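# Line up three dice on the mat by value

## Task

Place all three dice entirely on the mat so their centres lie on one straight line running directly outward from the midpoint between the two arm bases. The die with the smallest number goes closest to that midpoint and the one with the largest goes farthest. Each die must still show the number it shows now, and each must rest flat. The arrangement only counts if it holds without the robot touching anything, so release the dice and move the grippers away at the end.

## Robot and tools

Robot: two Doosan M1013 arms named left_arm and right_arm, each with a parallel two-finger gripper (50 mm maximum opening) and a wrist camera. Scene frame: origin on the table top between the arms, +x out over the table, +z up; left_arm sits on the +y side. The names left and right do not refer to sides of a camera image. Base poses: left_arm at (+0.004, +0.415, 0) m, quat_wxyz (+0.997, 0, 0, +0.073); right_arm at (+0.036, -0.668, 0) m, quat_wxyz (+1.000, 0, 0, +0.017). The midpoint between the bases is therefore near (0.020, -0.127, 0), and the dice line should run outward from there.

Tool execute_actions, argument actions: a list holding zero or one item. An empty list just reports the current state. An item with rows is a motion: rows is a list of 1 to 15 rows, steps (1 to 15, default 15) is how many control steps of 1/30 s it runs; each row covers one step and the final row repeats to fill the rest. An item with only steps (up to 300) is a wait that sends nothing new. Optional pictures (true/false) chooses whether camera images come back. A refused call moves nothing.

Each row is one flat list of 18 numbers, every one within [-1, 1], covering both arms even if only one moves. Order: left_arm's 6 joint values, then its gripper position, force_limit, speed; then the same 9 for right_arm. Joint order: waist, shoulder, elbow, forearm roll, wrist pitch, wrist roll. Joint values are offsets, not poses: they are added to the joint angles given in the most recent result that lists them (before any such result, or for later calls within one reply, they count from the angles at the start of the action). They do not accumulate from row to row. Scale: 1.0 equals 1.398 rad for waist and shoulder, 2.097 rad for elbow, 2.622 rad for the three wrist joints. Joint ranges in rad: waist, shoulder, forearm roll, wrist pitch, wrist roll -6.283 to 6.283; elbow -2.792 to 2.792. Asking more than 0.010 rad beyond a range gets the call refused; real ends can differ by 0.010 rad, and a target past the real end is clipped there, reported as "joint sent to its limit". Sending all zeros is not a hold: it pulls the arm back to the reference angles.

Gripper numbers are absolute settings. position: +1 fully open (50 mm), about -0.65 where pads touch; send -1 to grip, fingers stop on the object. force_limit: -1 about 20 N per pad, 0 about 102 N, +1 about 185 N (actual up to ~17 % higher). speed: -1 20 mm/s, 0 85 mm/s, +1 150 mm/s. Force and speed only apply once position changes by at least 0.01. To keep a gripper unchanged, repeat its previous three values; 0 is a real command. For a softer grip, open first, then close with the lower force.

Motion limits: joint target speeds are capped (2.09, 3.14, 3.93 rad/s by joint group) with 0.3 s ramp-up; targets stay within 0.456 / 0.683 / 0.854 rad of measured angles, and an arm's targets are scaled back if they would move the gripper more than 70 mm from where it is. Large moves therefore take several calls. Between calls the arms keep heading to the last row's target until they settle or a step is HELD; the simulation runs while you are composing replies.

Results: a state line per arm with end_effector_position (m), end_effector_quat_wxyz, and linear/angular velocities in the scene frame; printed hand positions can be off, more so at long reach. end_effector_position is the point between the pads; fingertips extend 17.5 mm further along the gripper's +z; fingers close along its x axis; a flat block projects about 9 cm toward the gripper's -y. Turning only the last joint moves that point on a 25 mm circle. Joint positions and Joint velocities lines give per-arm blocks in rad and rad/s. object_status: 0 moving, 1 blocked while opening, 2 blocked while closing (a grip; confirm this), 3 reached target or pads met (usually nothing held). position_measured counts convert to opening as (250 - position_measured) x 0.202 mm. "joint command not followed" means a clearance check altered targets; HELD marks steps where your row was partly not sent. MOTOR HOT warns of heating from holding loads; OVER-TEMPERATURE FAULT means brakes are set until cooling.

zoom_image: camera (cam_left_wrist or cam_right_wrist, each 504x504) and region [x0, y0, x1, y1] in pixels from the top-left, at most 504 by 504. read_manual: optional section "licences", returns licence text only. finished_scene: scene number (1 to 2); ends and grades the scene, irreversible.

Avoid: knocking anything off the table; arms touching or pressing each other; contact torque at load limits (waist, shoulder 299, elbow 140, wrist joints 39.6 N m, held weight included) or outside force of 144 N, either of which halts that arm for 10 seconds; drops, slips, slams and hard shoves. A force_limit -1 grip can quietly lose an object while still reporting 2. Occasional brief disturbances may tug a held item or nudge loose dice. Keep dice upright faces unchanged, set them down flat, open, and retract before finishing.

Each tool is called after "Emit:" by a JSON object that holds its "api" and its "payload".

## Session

Emit:
{"api": "execute_actions", "payload": {"actions": []}}

Scene clock: 0.00 s of 4800.00 s.
left_arm: end_effector_position=(+0.8583, +0.2829, +0.1714) position_measured=3 object_status=3 end_effector_quat_wxyz=(+0.237, -0.252, +0.930, -0.122) end_effector_velocity=(-0.000, -0.001, +0.000) end_effector_angular_velocity=(-0.001, -0.000, -0.000) | right_arm: end_effector_position=(+0.2823, -0.1378, +0.2747) position_measured=3 object_status=3 end_effector_quat_wxyz=(+0.215, +0.684, -0.695, +0.055) end_effector_velocity=(+0.000, +0.000, +0.001) end_effector_angular_velocity=(+0.000, -0.000, -0.001)
Joint positions: left_arm=[-0.31   0.375  1.775 -0.055  0.453 -2.221] | right_arm=[ 1.064  0.294  1.626  0.031  1.667 -2.029]
Joint velocities: left_arm=[-0.001 -0.    -0.    -0.001 -0.    -0.   ] | right_arm=[-0.001 -0.    -0.002 -0.     0.001  0.   ]

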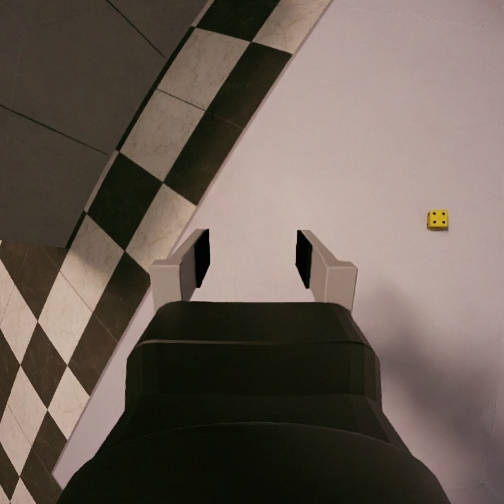

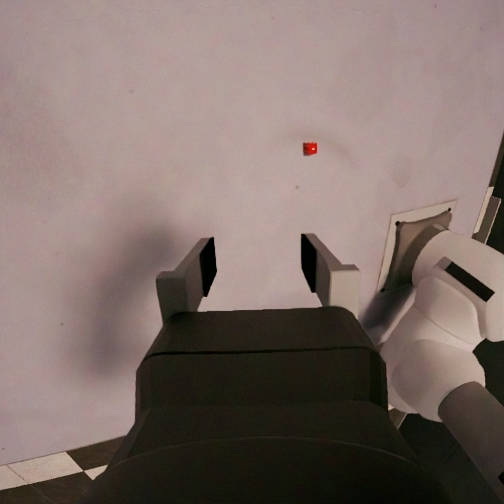

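Emit:
{"api": "zoom_image", "payload": {"camera": "cam_left_wrist", "region": [400, 180, 480, 260]}}

Emit:
{"api": "zoom_image", "payload": {"camera": "cam_right_wrist", "region": [270, 110, 350, 190]}}

Region (400, 180, 480, 260) of cam_left_wrist's 504x504 image, scaled by 6.300, with more detail than that image has.

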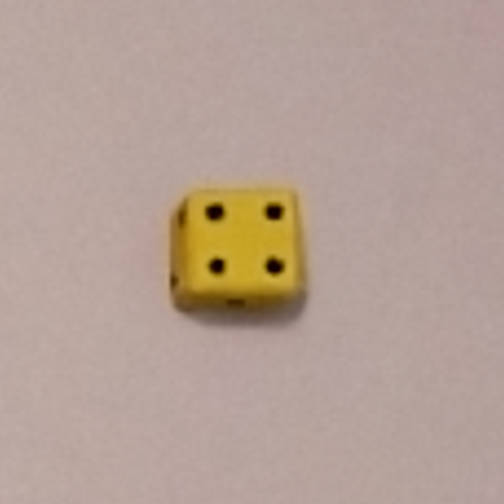

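Region (270, 110, 350, 190) of cam_right_wrist's 504x504 image, scaled by 6.300, with more detail than that image has.

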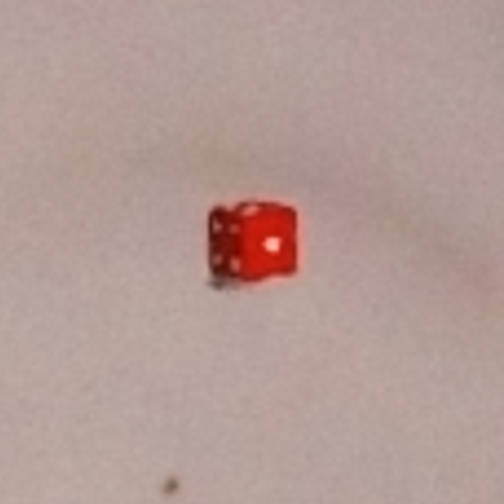

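Emit:
{"api": "execute_actions", "payload": {"actions": [{"rows": [[-0.04771,-0.16070,-0.13363,0.02098,0.39797,0.75915,1,-0.5,0.5,-0.47107,-0.21069,0.01536,-0.01182,-0.06982,-0.25673,1,-0.5,0.5]], "steps": 15}], "pictures": false}}

Emit:
{"api": "execute_actions", "payload": {"actions": [{"steps": 19}]}}

Emit:
{"api": "execute_actions", "payload": {"actions": [{"rows": [[-0.06891,0.29874,-0.01239,0,-0.14937,-0.24975,1,-0.5,0.5,0.30022,-0.05689,0.30455,0,-0.21324,0.16007,1,-0.5,0.5]], "steps": 15}]}}

Emit:
{"api": "execute_actions", "payload": {"actions": [{"steps": 18}]}}

Scene clock: 90.63 s of 4800.00 s.
left_arm: end_effector_position=(+0.7461, +0.2664, +0.3063) position_measured=3 object_status=3 end_effector_quat_wxyz=(+0.118, +0.113, +0.986, -0.020) end_effector_velocity=(-0.293, +0.019, +0.265) end_effector_angular_velocity=(+0.605, +0.469, -1.948) | right_arm: end_effector_position=(+0.4352, -0.2372, +0.3494) position_measured=3 object_status=3 end_effector_quat_wxyz=(+0.103, +0.715, -0.691, -0.009) end_effector_velocity=(+0.316, -0.300, +0.146) end_effector_angular_velocity=(+0.396, -0.245, -0.087)
Joint positions: left_arm=[-0.349  0.241  1.608 -0.022  1.053 -1.536] | right_arm=[ 0.751  0.136  1.643  0.015  1.569 -2.391]
Joint velocities: left_arm=[-0.07  -0.238 -0.296  0.058  1.152  1.892] | right_arm=[-0.748 -0.294  0.033 -0.031 -0.182 -0.671]
Steps of this call (steps 1 to 90: nothing new was sent; then 87.13 s passed at rest; steps 91 to 105: all 15 steps of this action). Readings (joint positions | what the end effector reports):
91: left_arm=[-0.310 0.375 1.775 -0.055 0.453 -2.220] | right_arm=[1.064 0.294 1.626 0.031 1.667 -2.030] | left_arm position_measured=3 object_status=3 | right_arm position_measured=3 object_status=3
92: left_arm=[-0.310 0.373 1.772 -0.055 0.462 -2.212] | right_arm=[1.060 0.292 1.627 0.031 1.665 -2.037] | left_arm position_measured=3 object_status=3 | right_arm position_measured=3 object_status=3
94: left_arm=[-0.315 0.358 1.753 -0.051 0.521 -2.152] | right_arm=[1.028 0.272 1.629 0.029 1.652 -2.083] | left_arm position_measured=3 object_status=3 | right_arm position_measured=3 object_status=3
98: left_arm=[-0.330 0.307 1.689 -0.038 0.733 -1.940] | right_arm=[0.926 0.212 1.635 0.023 1.615 -2.219] | left_arm position_measured=3 object_status=3 | right_arm position_measured=3 object_status=3
105: the state above

Scene clock: 91.27 s of 4800.00 s.
left_arm: end_effector_position=(+0.6202, +0.3007, +0.4199) position_measured=3 object_status=3 end_effector_quat_wxyz=(+0.000, +0.706, +0.708, +0.000) end_effector_velocity=(-0.002, +0.002, -0.000) end_effector_angular_velocity=(+0.003, +0.008, -0.028) | right_arm: end_effector_position=(+0.5499, -0.3990, +0.4196) position_measured=3 object_status=3 end_effector_quat_wxyz=(+0.000, +0.708, -0.707, -0.000) end_effector_velocity=(+0.001, -0.001, +0.001) end_effector_angular_velocity=(-0.000, -0.002, +0.001)
Joint positions: left_arm=[-0.376  0.151  1.495  0.     1.496 -0.231] | right_arm=[ 0.406 -0.     1.658  0.     1.484 -2.702]
Joint velocities: left_arm=[0.001 0.001 0.    0.001 0.007 0.029] | right_arm=[-0.002 -0.    -0.001 -0.001 -0.001 -0.002]
Steps of this call (steps 1 to 19: the robot went on to your last target). Readings (joint positions | what the end effector reports):
1: left_arm=[-0.352 0.233 1.598 -0.020 1.091 -1.470] | right_arm=[0.726 0.126 1.645 0.014 1.562 -2.414] | left_arm position_measured=3 object_status=3 | right_arm position_measured=3 object_status=3
2: left_arm=[-0.354 0.226 1.588 -0.018 1.128 -1.402] | right_arm=[0.701 0.116 1.646 0.012 1.556 -2.437] | left_arm position_measured=3 object_status=3 | right_arm position_measured=3 object_status=3
4: left_arm=[-0.358 0.212 1.571 -0.015 1.197 -1.256] | right_arm=[0.650 0.096 1.648 0.010 1.544 -2.483] | left_arm position_measured=3 object_status=3 | right_arm position_measured=3 object_status=3
8: left_arm=[-0.365 0.187 1.541 -0.009 1.315 -0.915] | right_arm=[0.549 0.056 1.652 0.006 1.519 -2.574] | left_arm position_measured=3 object_status=3 | right_arm position_measured=3 object_status=3
19: the state above

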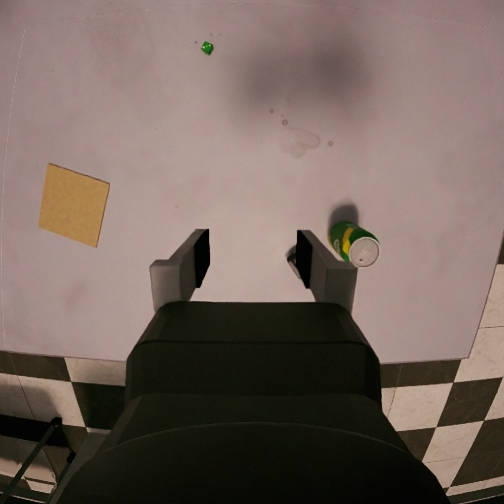

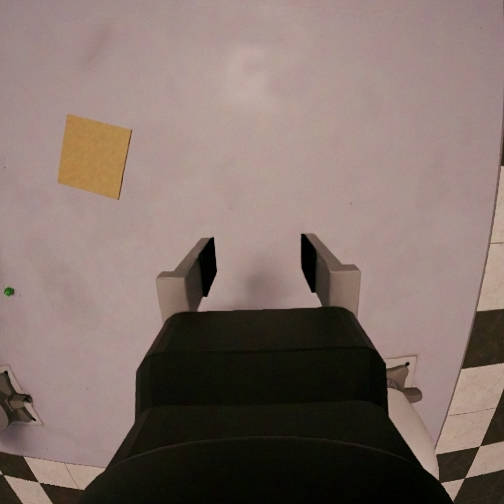

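Scene clock: 91.77 s of 4800.00 s.
left_arm: end_effector_position=(+0.7322, +0.2208, +0.2504) position_measured=3 object_status=3 end_effector_quat_wxyz=(+0.000, +0.580, +0.815, +0.000) end_effector_velocity=(+0.206, -0.182, -0.419) end_effector_angular_velocity=(-0.000, +0.001, +0.756) | right_arm: end_effector_position=(+0.4185, -0.3361, +0.2487) position_measured=3 object_status=3 end_effector_quat_wxyz=(+0.000, +0.707, -0.707, -0.000) end_effector_velocity=(-0.349, +0.053, -0.369) end_effector_angular_velocity=(-0.003, +0.001, +0.004)
Joint positions: left_arm=[-0.434  0.399  1.479  0.     1.262 -0.621] | right_arm=[ 0.642 -0.045  2.019  0.     1.169 -2.465]
Joint velocities: left_arm=[-0.13   0.566 -0.035  0.    -0.53  -0.886] | right_arm=[ 0.536 -0.102  0.814 -0.001 -0.71   0.532]
Steps of this call (steps 1 to 15: all 15 steps of this action). Readings (joint positions | what the end effector reports):
1: left_arm=[-0.376 0.151 1.495 0.000 1.496 -0.231] | right_arm=[0.406 -0.000 1.659 0.000 1.484 -2.702] | left_arm position_measured=3 object_status=3 | right_arm position_measured=3 object_status=3
2: left_arm=[-0.377 0.154 1.494 0.000 1.493 -0.236] | right_arm=[0.410 -0.001 1.665 0.000 1.477 -2.697] | left_arm position_measured=3 object_status=3 | right_arm position_measured=3 object_status=3
4: left_arm=[-0.384 0.183 1.492 0.000 1.464 -0.283] | right_arm=[0.441 -0.007 1.712 0.000 1.436 -2.665] | left_arm position_measured=3 object_status=3 | right_arm position_measured=3 object_status=3
8: left_arm=[-0.403 0.265 1.487 0.000 1.389 -0.410] | right_arm=[0.516 -0.021 1.826 0.000 1.337 -2.592] | left_arm position_measured=3 object_status=3 | right_arm position_measured=3 object_status=3
15: the state above

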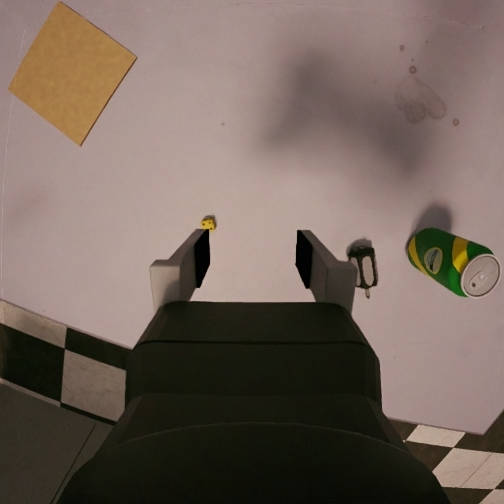

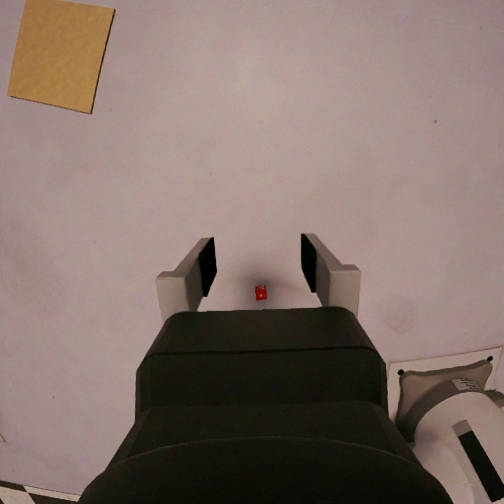

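Scene clock: 92.37 s of 4800.00 s.
left_arm: end_effector_position=(+0.7831, +0.1678, +0.1201) position_measured=3 object_status=3 end_effector_quat_wxyz=(+0.001, +0.484, +0.875, +0.000) end_effector_velocity=(-0.000, -0.001, +0.000) end_effector_angular_velocity=(-0.001, +0.000, -0.001) | right_arm: end_effector_position=(+0.2937, -0.3444, +0.1297) position_measured=3 object_status=3 end_effector_quat_wxyz=(+0.000, +0.708, -0.707, -0.000) end_effector_velocity=(-0.001, -0.001, -0.001) end_effector_angular_velocity=(-0.002, +0.002, -0.001)
Joint positions: left_arm=[-0.473  0.568  1.468  0.     1.104 -0.886] | right_arm=[ 0.826 -0.08   2.297  0.     0.925 -2.283]
Joint velocities: left_arm=[-0.001 -0.     0.    -0.001 -0.     0.001] | right_arm=[-0.     0.     0.002  0.     0.001  0.   ]
Steps of this call (steps 1 to 18: the robot went on to your last target). Readings (joint positions | what the end effector reports):
1: left_arm=[-0.438 0.419 1.478 0.000 1.244 -0.651] | right_arm=[0.660 -0.048 2.046 0.000 1.145 -2.447] | left_arm position_measured=3 object_status=3 | right_arm position_measured=3 object_status=3
2: left_arm=[-0.443 0.438 1.477 0.000 1.226 -0.681] | right_arm=[0.679 -0.052 2.074 0.000 1.121 -2.429] | left_arm position_measured=3 object_status=3 | right_arm position_measured=3 object_status=3
4: left_arm=[-0.451 0.476 1.474 0.000 1.190 -0.742] | right_arm=[0.715 -0.059 2.129 0.000 1.072 -2.393] | left_arm position_measured=3 object_status=3 | right_arm position_measured=3 object_status=3
8: left_arm=[-0.468 0.549 1.470 0.000 1.122 -0.856] | right_arm=[0.788 -0.072 2.240 0.000 0.975 -2.320] | left_arm position_measured=3 object_status=3 | right_arm position_measured=3 object_status=3
18: the state above

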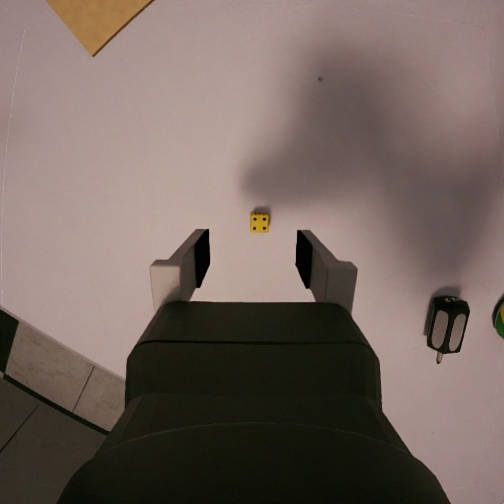

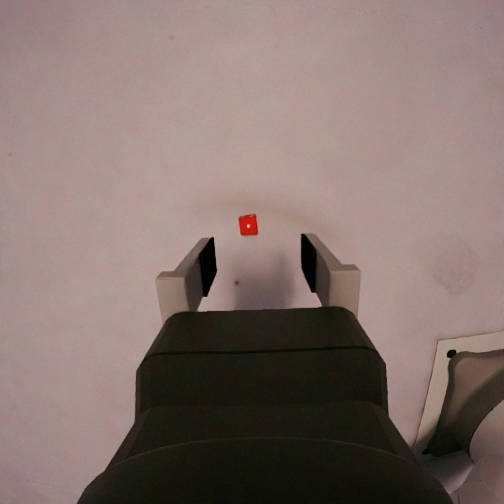

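Emit:
{"api": "zoom_image", "payload": {"camera": "cam_left_wrist", "region": [190, 180, 320, 310]}}

Emit:
{"api": "zoom_image", "payload": {"camera": "cam_right_wrist", "region": [190, 180, 320, 310]}}

Region (190, 180, 320, 310) of cam_left_wrist's 504x504 image, scaled by 3.877, with more detail than that image has.

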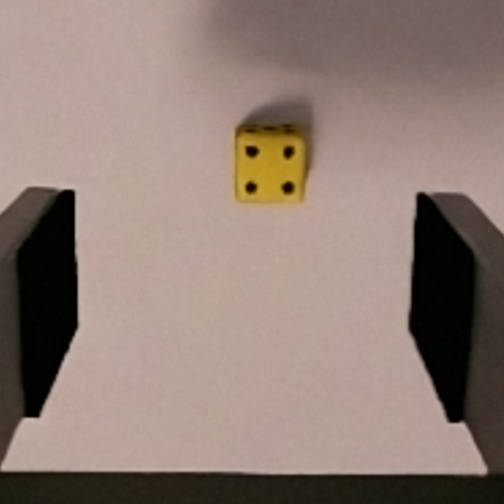

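Region (190, 180, 320, 310) of cam_right_wrist's 504x504 image, scaled by 3.877, with more detail than that image has.

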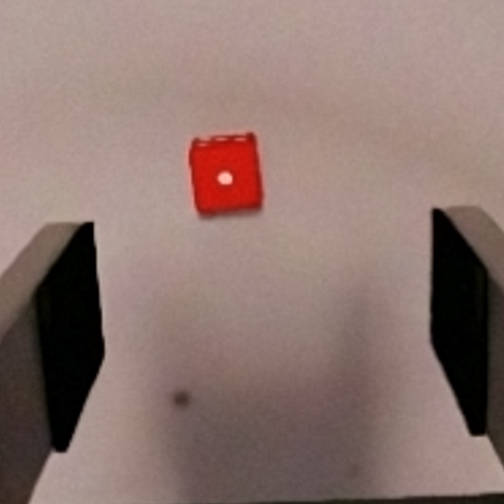

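Emit:
{"api": "execute_actions", "payload": {"actions": [{"rows": [
[0.000485,0.003810,0.002352,0,-0.003913,0.000259,0.4,-0.6,0.5,0.001396,0.008847,0.003010,0,-0.007124,-0.002123,0.4,-0.6,0.5],
[0.001247,0.009797,0.006049,0,-0.010061,0.000665,0.4,-0.6,0.5,0.003589,0.022749,0.007740,0,-0.018320,-0.005460,0.4,-0.6,0.5],
[0.002147,0.016872,0.010418,0,-0.017328,0.001145,0.4,-0.6,0.5,0.006180,0.039179,0.013330,0,-0.031551,-0.009403,0.4,-0.6,0.5],
[0.003002,0.024492,0.015122,0,-0.025153,0.001600,0.4,-0.6,0.5,0.008639,0.056872,0.019350,0,-0.045799,-0.013144,0.4,-0.6,0.5],
[0.003787,0.032111,0.019827,0,-0.032979,0.002019,0.4,-0.6,0.5,0.010899,0.074566,0.025371,0,-0.060048,-0.016581,0.4,-0.6,0.5],
[0.004341,0.039187,0.024196,0,-0.040245,0.002314,0.4,-0.6,0.5,0.012494,0.090996,0.030961,0,-0.073279,-0.019008,0.4,-0.6,0.5],
[0.004618,0.045174,0.027892,0,-0.046394,0.002462,0.4,-0.6,0.5,0.013291,0.104898,0.035691,0,-0.084474,-0.020221,0.4,-0.6,0.5],
[0.004618,0.050072,0.030917,0,-0.051424,0.002462,0.4,-0.6,0.5,0.013291,0.116272,0.039561,0,-0.093634,-0.020221,0.4,-0.6,0.5],
[0.004618,0.053065,0.032765,0,-0.054499,0.002462,0.4,-0.6,0.5,0.013291,0.123223,0.041926,0,-0.099232,-0.020221,0.4,-0.6,0.5],
[0.004618,0.054426,0.033605,0,-0.055896,0.002462,0.4,-0.6,0.5,0.013291,0.126383,0.043001,0,-0.101776,-0.020221,0.4,-0.6,0.5],
[0.004618,0.054426,0.033605,0,-0.055896,0.002462,0.4,-0.6,0.5,0.013291,0.126383,0.043001,0,-0.101776,-0.020221,0.4,-0.6,0.5],
[0.004618,0.054426,0.033605,0,-0.055896,0.002462,-1,-0.6,0.5,0.013291,0.126383,0.043001,0,-0.101776,-0.020221,-1,-0.6,0.5]
], "steps": 15}], "pictures": false}}

Emit:
{"api": "execute_actions", "payload": {"actions": [{"steps": 7}]}}

Emit:
{"api": "execute_actions", "payload": {"actions": [{"rows": [
[0,-0.003497,-0.001403,0,0.002986,0,-1,-0.6,0.5,0,-0.007196,-0.002032,0,0.005462,0,-1,-0.6,0.5],
[0,-0.008743,-0.003507,0,0.007466,0,-1,-0.6,0.5,0,-0.01799,-0.00508,0,0.013655,0,-1,-0.6,0.5],
[0,-0.013989,-0.005611,0,0.011946,0,-1,-0.6,0.5,0,-0.028784,-0.008128,0,0.021848,0,-1,-0.6,0.5],
[0,-0.017486,-0.007014,0,0.014932,0,-1,-0.6,0.5,0,-0.03598,-0.01016,0,0.02731,0,-1,-0.6,0.5],
[-0.238059,-0.008310,-0.017848,0,0.018705,0.052299,-1,-0.6,0.5,-0.095693,0.093147,-0.137909,0,0.060632,-0.057494,-1,-0.6,0.5]
], "steps": 15}], "pictures": false}}

Emit:
{"api": "execute_actions", "payload": {"actions": [{"steps": 14}]}}

Emit:
{"api": "execute_actions", "payload": {"actions": [{"rows": [
[0,0.002147,0.000889,0,-0.001856,0,-1,-0.6,0.5,0,0,0,0,0,0,-1,-0.6,0.5],
[0,0.005724,0.002370,0,-0.004948,0,-1,-0.6,0.5,0,0,0,0,0,0,-1,-0.6,0.5],
[0,0.009302,0.003852,0,-0.008041,0,-1,-0.6,0.5,0,0,0,0,0,0,-1,-0.6,0.5],
[0,0.012451,0.005156,0,-0.010762,0,-1,-0.6,0.5,0,0,0,0,0,0,-1,-0.6,0.5],
[0,0.014311,0.005926,0,-0.012370,0,-1,-0.6,0.5,0,0,0,0,0,0,-1,-0.6,0.5],
[0,0.014311,0.005926,0,-0.012370,0,-1,-0.6,0.5,0,0,0,0,0,0,-1,-0.6,0.5],
[0,0.014311,0.005926,0,-0.012370,0,-1,-0.6,0.5,0,0,0,0,0,0,-1,-0.6,0.5],
[0,0.014311,0.005926,0,-0.012370,0,-1,-0.6,0.5,0,0,0,0,0,0,-1,-0.6,0.5],
[0,0.014311,0.005926,0,-0.012370,0,1,-0.6,0.5,0,0,0,0,0,0,-1,-0.6,0.5]
], "steps": 12}], "pictures": false}}

Emit:
{"api": "execute_actions", "payload": {"actions": [{"rows": [
[0,-0.003578,-0.001482,0,0.003093,0,1,-0.6,0.5,0,0,0,0,0,0,-1,-0.6,0.5],
[0,-0.008587,-0.003556,0,0.007422,0,1,-0.6,0.5,0,0,0,0,0,0,-1,-0.6,0.5],
[0,-0.013595,-0.005630,0,0.011752,0,1,-0.6,0.5,0,0,0,0,0,0,-1,-0.6,0.5],
[0,-0.017173,-0.007111,0,0.014844,0,1,-0.6,0.5,0,0,0,0,0,0,-1,-0.6,0.5],
[0,-0.018604,-0.007704,0,0.016081,0,1,-0.6,0.5,0,0,0,0,0,0,-1,-0.6,0.5],
[0.060375,-0.310032,0.237734,0,-0.02483,-0.097287,1,-0.6,0.5,0,0,0,0,0,0,-1,-0.6,0.5],
[0.060375,-0.310032,0.237734,0,-0.02483,-0.097287,1,-0.6,0.5,0,0,0,0,0,0,-1,-0.6,0.5],
[0.060375,-0.310032,0.237734,0,-0.02483,-0.097287,1,-0.6,0.5,0,0,0,0,0,0,-1,-0.6,0.5],
[0.060375,-0.310032,0.237734,0,-0.02483,-0.097287,1,-0.6,0.5,0,0,0,0,0,0,-1,-0.6,0.5],
[0.060375,-0.310032,0.237734,0,-0.02483,-0.097287,1,-0.6,0.5,0,0,0,0,0,0,-1,-0.6,0.5],
[0.060375,-0.310032,0.237734,0,-0.02483,-0.097287,1,-0.6,0.5,0,0,0,0,0,0,-1,-0.6,0.5],
[0.060375,-0.310032,0.237734,0,-0.02483,-0.097287,1,-0.6,0.5,0,0,0,0,0,0,-1,-0.6,0.5],
[0.060375,-0.310032,0.237734,0,-0.02483,-0.097287,1,-0.6,0.5,0.034368,0.246578,-0.233696,0,0.055432,0.018325,-1,-0.6,0.5],
[0.060375,-0.310032,0.237734,0,-0.02483,-0.097287,1,-0.6,0.5,0.034368,0.246578,-0.233696,0,0.055432,0.018325,-1,-0.6,0.5],
[0.092884,-0.476973,0.365745,0,-0.038200,-0.149673,1,-0.6,0.5,0.034368,0.246578,-0.233696,0,0.055432,0.018325,-1,-0.6,0.5]
], "steps": 15}], "pictures": false}}

Emit:
{"api": "execute_actions", "payload": {"actions": [{"steps": 25}]}}

Scene clock: 212.87 s of 4800.00 s.
left_arm: end_effector_position=(+0.7817, +0.1739, +0.0234) position_measured=159 object_status=0 end_effector_quat_wxyz=(+0.001, +0.484, +0.875, +0.000) end_effector_velocity=(-0.001, +0.001, -0.006) end_effector_angular_velocity=(+0.001, +0.002, +0.000) | right_arm: end_effector_position=(+0.2906, -0.3346, +0.0232) position_measured=159 object_status=0 end_effector_quat_wxyz=(+0.000, +0.732, -0.681, -0.000) end_effector_velocity=(+0.001, +0.000, -0.002) end_effector_angular_velocity=(+0.007, -0.006, +0.001)
Joint positions: left_arm=[-0.466  0.644  1.538  0.     0.958 -0.88 ] | right_arm=[ 0.844  0.097  2.387  0.     0.659 -2.336]
Joint velocities: left_arm=[ 0.001  0.004  0.005 -0.    -0.007  0.001] | right_arm=[-0.     0.001  0.005 -0.001 -0.016 -0.001]
Steps of this call (steps 1 to 15: the robot went on to your last target; steps 16 to 90: nothing new was sent; then 117.00 s passed at rest; steps 91 to 105: all 15 steps of this action). Readings (joint positions | what the end effector reports):
91: left_arm=[-0.473 0.568 1.469 0.000 1.104 -0.886] | right_arm=[0.826 -0.080 2.297 0.000 0.925 -2.283] | left_arm position_measured=12 object_status=0 | right_arm position_measured=12 object_status=0
92: left_arm=[-0.473 0.570 1.470 0.000 1.100 -0.886] | right_arm=[0.826 -0.076 2.299 0.000 0.919 -2.284] | left_arm position_measured=32 object_status=0 | right_arm position_measured=32 object_status=0
94: left_arm=[-0.471 0.581 1.480 0.000 1.079 -0.885] | right_arm=[0.830 -0.055 2.310 0.000 0.887 -2.294] | left_arm position_measured=70 object_status=0 | right_arm position_measured=70 object_status=0
98: left_arm=[-0.467 0.618 1.514 0.000 1.009 -0.881] | right_arm=[0.840 0.020 2.348 0.000 0.774 -2.323] | left_arm position_measured=92 object_status=0 | right_arm position_measured=92 object_status=0
105: the state above

Scene clock: 213.10 s of 4800.00 s.
left_arm: end_effector_position=(+0.7816, +0.1740, +0.0231) position_measured=179 object_status=0 end_effector_quat_wxyz=(+0.001, +0.484, +0.875, +0.000) end_effector_velocity=(-0.000, +0.001, -0.001) end_effector_angular_velocity=(+0.001, +0.001, -0.000) | right_arm: end_effector_position=(+0.2906, -0.3347, +0.0231) position_measured=179 object_status=0 end_effector_quat_wxyz=(+0.000, +0.732, -0.681, -0.000) end_effector_velocity=(-0.001, -0.001, +0.000) end_effector_angular_velocity=(-0.001, +0.000, +0.001)
Joint positions: left_arm=[-0.466  0.644  1.539  0.     0.957 -0.88 ] | right_arm=[ 0.844  0.097  2.387  0.     0.658 -2.336]
Joint velocities: left_arm=[0.    0.001 0.    0.001 0.    0.   ] | right_arm=[-0.    -0.001  0.002 -0.001  0.001 -0.   ]
Steps of this call (steps 1 to 7: the robot went on to your last target). Readings (joint positions | what the end effector reports):
1: left_arm=[-0.466 0.644 1.539 0.000 0.958 -0.880] | right_arm=[0.844 0.097 2.387 0.000 0.658 -2.336] | left_arm position_measured=178 object_status=0 | right_arm position_measured=178 object_status=0
2: left_arm=[-0.466 0.644 1.539 0.000 0.958 -0.880] | right_arm=[0.844 0.097 2.387 0.000 0.658 -2.336] | left_arm position_measured=179 object_status=0 | right_arm position_measured=179 object_status=0
4: left_arm=[-0.466 0.644 1.539 0.000 0.958 -0.880] | right_arm=[0.844 0.097 2.387 0.000 0.658 -2.336] | left_arm position_measured=179 object_status=0 | right_arm position_measured=179 object_status=0
7: the state above

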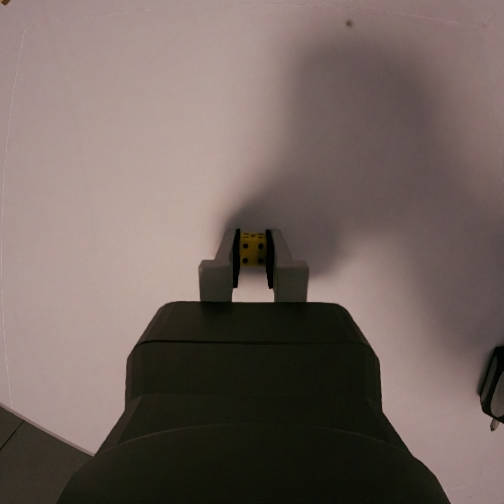

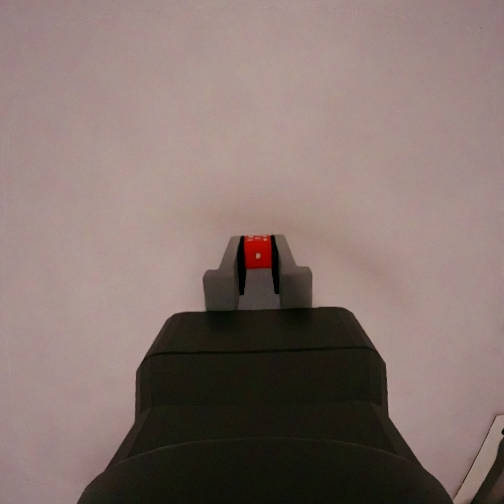

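Scene clock: 213.60 s of 4800.00 s.
left_arm: end_effector_position=(+0.7297, +0.0369, +0.0475) position_measured=179 object_status=2 end_effector_quat_wxyz=(+0.001, +0.592, +0.806, +0.000) end_effector_velocity=(-0.217, -0.441, +0.010) end_effector_angular_velocity=(+0.003, +0.004, -0.850) | right_arm: end_effector_position=(+0.4226, -0.2742, +0.0694) position_measured=179 object_status=2 end_effector_quat_wxyz=(-0.001, +0.737, -0.675, +0.000) end_effector_velocity=(+0.347, +0.106, +0.003) end_effector_angular_velocity=(-0.051, +0.052, +0.039)
Joint positions: left_arm=[-0.647  0.629  1.513  0.     0.997 -0.804] | right_arm=[ 0.725  0.205  2.128  0.     0.806 -2.469]
Joint velocities: left_arm=[-0.606  0.014 -0.047  0.001  0.037  0.244] | right_arm=[-0.307  0.455 -0.61   0.     0.227 -0.347]
Steps of this call (steps 1 to 15: all 15 steps of this action). Readings (joint positions | what the end effector reports):
1: left_arm=[-0.466 0.644 1.539 0.000 0.957 -0.880] | right_arm=[0.844 0.097 2.387 0.000 0.658 -2.336] | left_arm position_measured=179 object_status=2 | right_arm position_measured=179 object_status=2
2: left_arm=[-0.466 0.643 1.538 0.000 0.960 -0.880] | right_arm=[0.844 0.094 2.386 0.000 0.662 -2.336] | left_arm position_measured=179 object_status=2 | right_arm position_measured=179 object_status=2
4: left_arm=[-0.466 0.633 1.532 0.000 0.976 -0.880] | right_arm=[0.844 0.077 2.379 0.000 0.687 -2.336] | left_arm position_measured=179 object_status=2 | right_arm position_measured=179 object_status=2
8: left_arm=[-0.499 0.626 1.524 0.000 0.988 -0.863] | right_arm=[0.821 0.064 2.317 0.000 0.735 -2.360] | left_arm position_measured=179 object_status=2 | right_arm position_measured=179 object_status=2
15: the state above

Scene clock: 214.07 s of 4800.00 s.
left_arm: end_effector_position=(+0.6672, -0.0692, +0.0502) position_measured=179 object_status=2 end_effector_quat_wxyz=(+0.001, +0.674, +0.738, +0.000) end_effector_velocity=(-0.001, -0.002, +0.000) end_effector_angular_velocity=(-0.001, -0.000, -0.001) | right_arm: end_effector_position=(+0.4396, -0.2693, +0.0697) position_measured=179 object_status=2 end_effector_quat_wxyz=(+0.000, +0.738, -0.675, -0.000) end_effector_velocity=(-0.001, -0.000, -0.001) end_effector_angular_velocity=(-0.001, +0.001, -0.000)
Joint positions: left_arm=[-0.799  0.633  1.501  0.     1.007 -0.743] | right_arm=[ 0.71   0.227  2.098  0.     0.817 -2.487]
Joint velocities: left_arm=[-0.002 -0.    -0.    -0.     0.    -0.   ] | right_arm=[ 0.     0.     0.001  0.001  0.    -0.   ]
Steps of this call (steps 1 to 14: the robot went on to your last target). Readings (joint positions | what the end effector reports):
1: left_arm=[-0.668 0.630 1.511 0.000 0.998 -0.796] | right_arm=[0.717 0.218 2.111 0.000 0.812 -2.479] | left_arm position_measured=179 object_status=2 | right_arm position_measured=179 object_status=2
2: left_arm=[-0.688 0.630 1.510 0.000 1.000 -0.788] | right_arm=[0.712 0.225 2.102 0.000 0.815 -2.484] | left_arm position_measured=179 object_status=2 | right_arm position_measured=179 object_status=2
4: left_arm=[-0.729 0.631 1.507 0.000 1.002 -0.771] | right_arm=[0.711 0.227 2.099 0.000 0.817 -2.486] | left_arm position_measured=179 object_status=2 | right_arm position_measured=179 object_status=2
8: left_arm=[-0.794 0.632 1.502 0.000 1.006 -0.745] | right_arm=[0.710 0.227 2.098 0.000 0.817 -2.487] | left_arm position_measured=179 object_status=2 | right_arm position_measured=179 object_status=2
14: the state above

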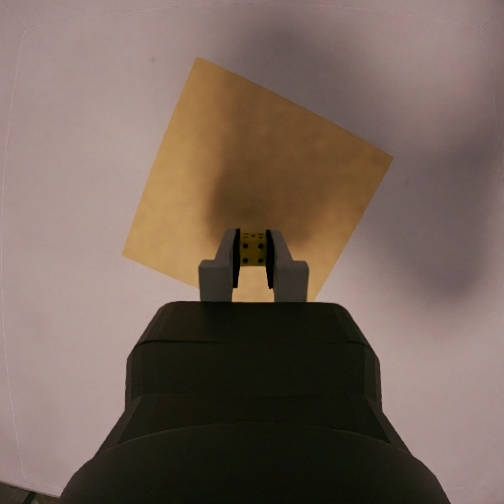

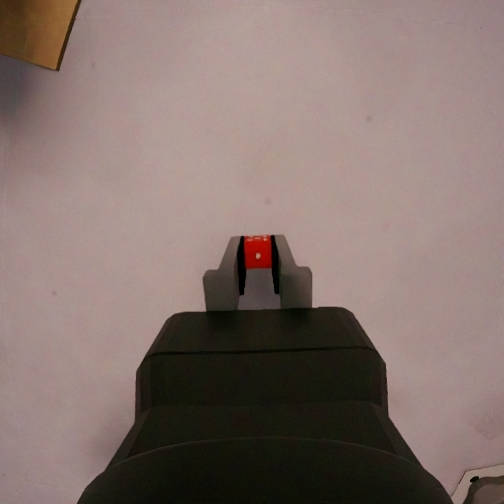

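Scene clock: 214.47 s of 4800.00 s.
left_arm: end_effector_position=(+0.6672, -0.0692, +0.0277) position_measured=112 object_status=0 end_effector_quat_wxyz=(+0.001, +0.674, +0.738, +0.000) end_effector_velocity=(-0.001, -0.000, -0.002) end_effector_angular_velocity=(+0.002, +0.000, -0.002) | right_arm: end_effector_position=(+0.4396, -0.2693, +0.0697) position_measured=179 object_status=2 end_effector_quat_wxyz=(+0.000, +0.738, -0.675, -0.000) end_effector_velocity=(-0.001, -0.001, -0.001) end_effector_angular_velocity=(-0.001, +0.001, -0.001)
Joint positions: left_arm=[-0.799  0.652  1.514  0.     0.974 -0.743] | right_arm=[ 0.71   0.227  2.098  0.     0.817 -2.487]
Joint velocities: left_arm=[-0.001  0.002  0.001  0.001 -0.001  0.   ] | right_arm=[-0.     0.     0.001  0.    -0.     0.   ]
Steps of this call (steps 1 to 12: all 12 steps of this action). Readings (joint positions | what the end effector reports):
1: left_arm=[-0.799 0.633 1.501 0.000 1.007 -0.743] | right_arm=[0.710 0.227 2.098 0.000 0.817 -2.487] | left_arm position_measured=179 object_status=2 | right_arm position_measured=179 object_status=2
2: left_arm=[-0.799 0.634 1.501 0.000 1.005 -0.743] | right_arm=[0.710 0.227 2.098 0.000 0.817 -2.487] | left_arm position_measured=179 object_status=2 | right_arm position_measured=179 object_status=2
4: left_arm=[-0.799 0.641 1.506 0.000 0.994 -0.743] | right_arm=[0.710 0.227 2.098 0.000 0.817 -2.487] | left_arm position_measured=179 object_status=2 | right_arm position_measured=179 object_status=2
8: left_arm=[-0.799 0.652 1.513 0.000 0.975 -0.743] | right_arm=[0.710 0.227 2.098 0.000 0.817 -2.487] | left_arm position_measured=179 object_status=2 | right_arm position_measured=179 object_status=2
12: the state above

Scene clock: 214.97 s of 4800.00 s.
left_arm: end_effector_position=(+0.5936, +0.0194, +0.0948) position_measured=3 object_status=3 end_effector_quat_wxyz=(+0.004, +0.614, +0.789, +0.000) end_effector_velocity=(-0.316, +0.340, +0.093) end_effector_angular_velocity=(+0.012, +0.021, +0.577) | right_arm: end_effector_position=(+0.4480, -0.2598, +0.0704) position_measured=179 object_status=2 end_effector_quat_wxyz=(+0.000, +0.738, -0.675, -0.000) end_effector_velocity=(+0.237, +0.270, +0.017) end_effector_angular_velocity=(+0.010, -0.011, -0.003)
Joint positions: left_arm=[-0.76   0.437  1.732  0.     0.965 -0.861] | right_arm=[ 0.713  0.243  2.074  0.     0.824 -2.484]
Joint velocities: left_arm=[ 0.145 -0.696  0.892  0.001 -0.172 -0.433] | right_arm=[ 0.066  0.459 -0.666  0.     0.192  0.069]
Steps of this call (steps 1 to 15: all 15 steps of this action). Readings (joint positions | what the end effector reports):
1: left_arm=[-0.799 0.652 1.514 0.000 0.974 -0.743] | right_arm=[0.710 0.227 2.098 0.000 0.817 -2.487] | left_arm position_measured=92 object_status=0 | right_arm position_measured=179 object_status=2
2: left_arm=[-0.799 0.651 1.513 0.000 0.977 -0.743] | right_arm=[0.710 0.227 2.098 0.000 0.817 -2.487] | left_arm position_measured=73 object_status=0 | right_arm position_measured=179 object_status=2
4: left_arm=[-0.799 0.641 1.507 0.000 0.993 -0.743] | right_arm=[0.710 0.227 2.098 0.000 0.817 -2.487] | left_arm position_measured=34 object_status=0 | right_arm position_measured=179 object_status=2
8: left_arm=[-0.795 0.607 1.517 0.000 1.008 -0.755] | right_arm=[0.710 0.227 2.098 0.000 0.817 -2.487] | left_arm position_measured=3 object_status=0 | right_arm position_measured=179 object_status=2
15: the state above

Scene clock: 215.80 s of 4800.00 s.
left_arm: end_effector_position=(+0.3652, +0.2207, +0.1103) position_measured=3 object_status=3 end_effector_quat_wxyz=(+0.001, +0.461, +0.887, +0.000) end_effector_velocity=(-0.002, +0.001, -0.000) end_effector_angular_velocity=(-0.000, +0.000, +0.003) | right_arm: end_effector_position=(+0.5935, -0.0755, +0.0501) position_measured=179 object_status=2 end_effector_quat_wxyz=(+0.000, +0.738, -0.675, -0.000) end_effector_velocity=(-0.001, +0.000, +0.000) end_effector_angular_velocity=(-0.000, +0.001, +0.001)
Joint positions: left_arm=[-0.669 -0.014  2.28   0.     0.874 -1.135] | right_arm=[ 0.758  0.572  1.608  0.     0.962 -2.438]
Joint velocities: left_arm=[ 0.001 -0.004  0.004 -0.001 -0.    -0.001] | right_arm=[ 0.001 -0.001  0.001  0.     0.001  0.   ]
Steps of this call (steps 1 to 25: the robot went on to your last target). Readings (joint positions | what the end effector reports):
1: left_arm=[-0.755 0.414 1.762 0.000 0.959 -0.876] | right_arm=[0.715 0.263 2.046 0.000 0.833 -2.482] | left_arm position_measured=3 object_status=3 | right_arm position_measured=179 object_status=2
2: left_arm=[-0.750 0.390 1.791 0.000 0.955 -0.890] | right_arm=[0.719 0.288 2.011 0.000 0.843 -2.478] | left_arm position_measured=3 object_status=3 | right_arm position_measured=179 object_status=2
4: left_arm=[-0.740 0.343 1.849 0.000 0.945 -0.919] | right_arm=[0.725 0.333 1.947 0.000 0.862 -2.472] | left_arm position_measured=3 object_status=3 | right_arm position_measured=179 object_status=2
8: left_arm=[-0.721 0.248 1.963 0.000 0.926 -0.976] | right_arm=[0.737 0.422 1.820 0.000 0.899 -2.459] | left_arm position_measured=3 object_status=3 | right_arm position_measured=179 object_status=2
25: the state above

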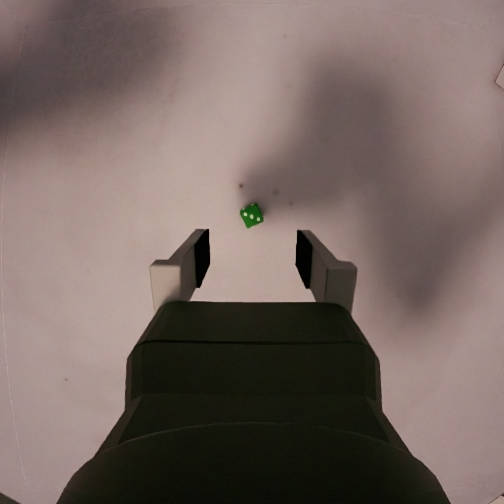

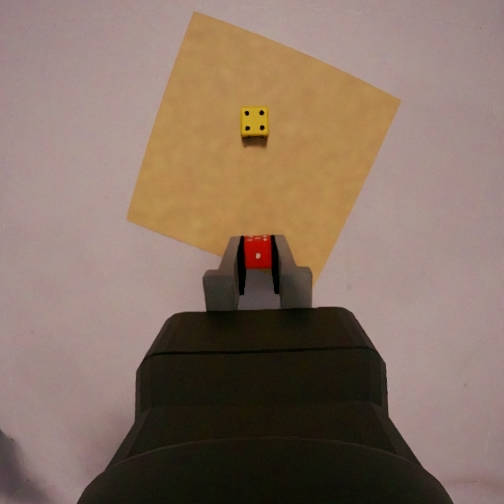

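Emit:
{"api": "zoom_image", "payload": {"camera": "cam_left_wrist", "region": [210, 175, 294, 259]}}

Emit:
{"api": "zoom_image", "payload": {"camera": "cam_right_wrist", "region": [170, 95, 350, 285]}}

Region (210, 175, 294, 259) of cam_left_wrist's 504x504 image, scaled by 6.000, with more detail than that image has.

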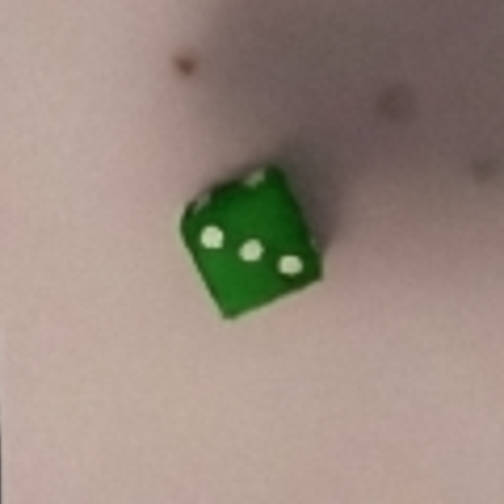

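Region (170, 95, 350, 285) of cam_right_wrist's 504x504 image, scaled by 2.653, with more detail than that image has; it fills the left 477 columns of this view, and the rest is white.

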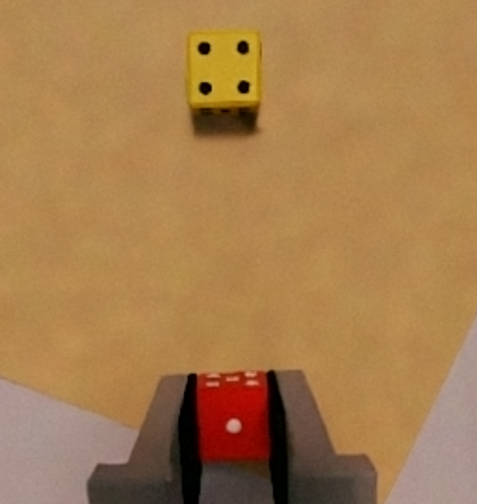

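Emit:
{"api": "zoom_image", "payload": {"camera": "cam_right_wrist", "region": [224, 92, 286, 154]}}

Emit:
{"api": "zoom_image", "payload": {"camera": "cam_right_wrist", "region": [224, 224, 296, 296]}}

Region (224, 92, 286, 154) of cam_right_wrist's 504x504 image, scaled by 8.129, with more detail than that image has.

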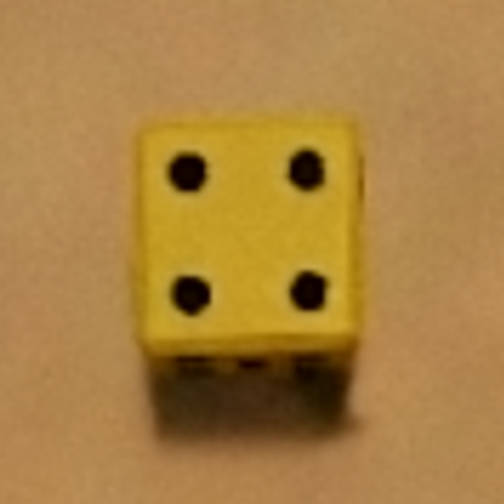

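Region (224, 224, 296, 296) of cam_right_wrist's 504x504 image, scaled by 7.000, with more detail than that image has.

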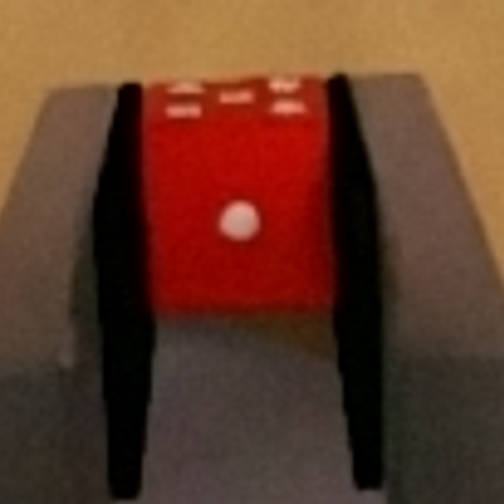

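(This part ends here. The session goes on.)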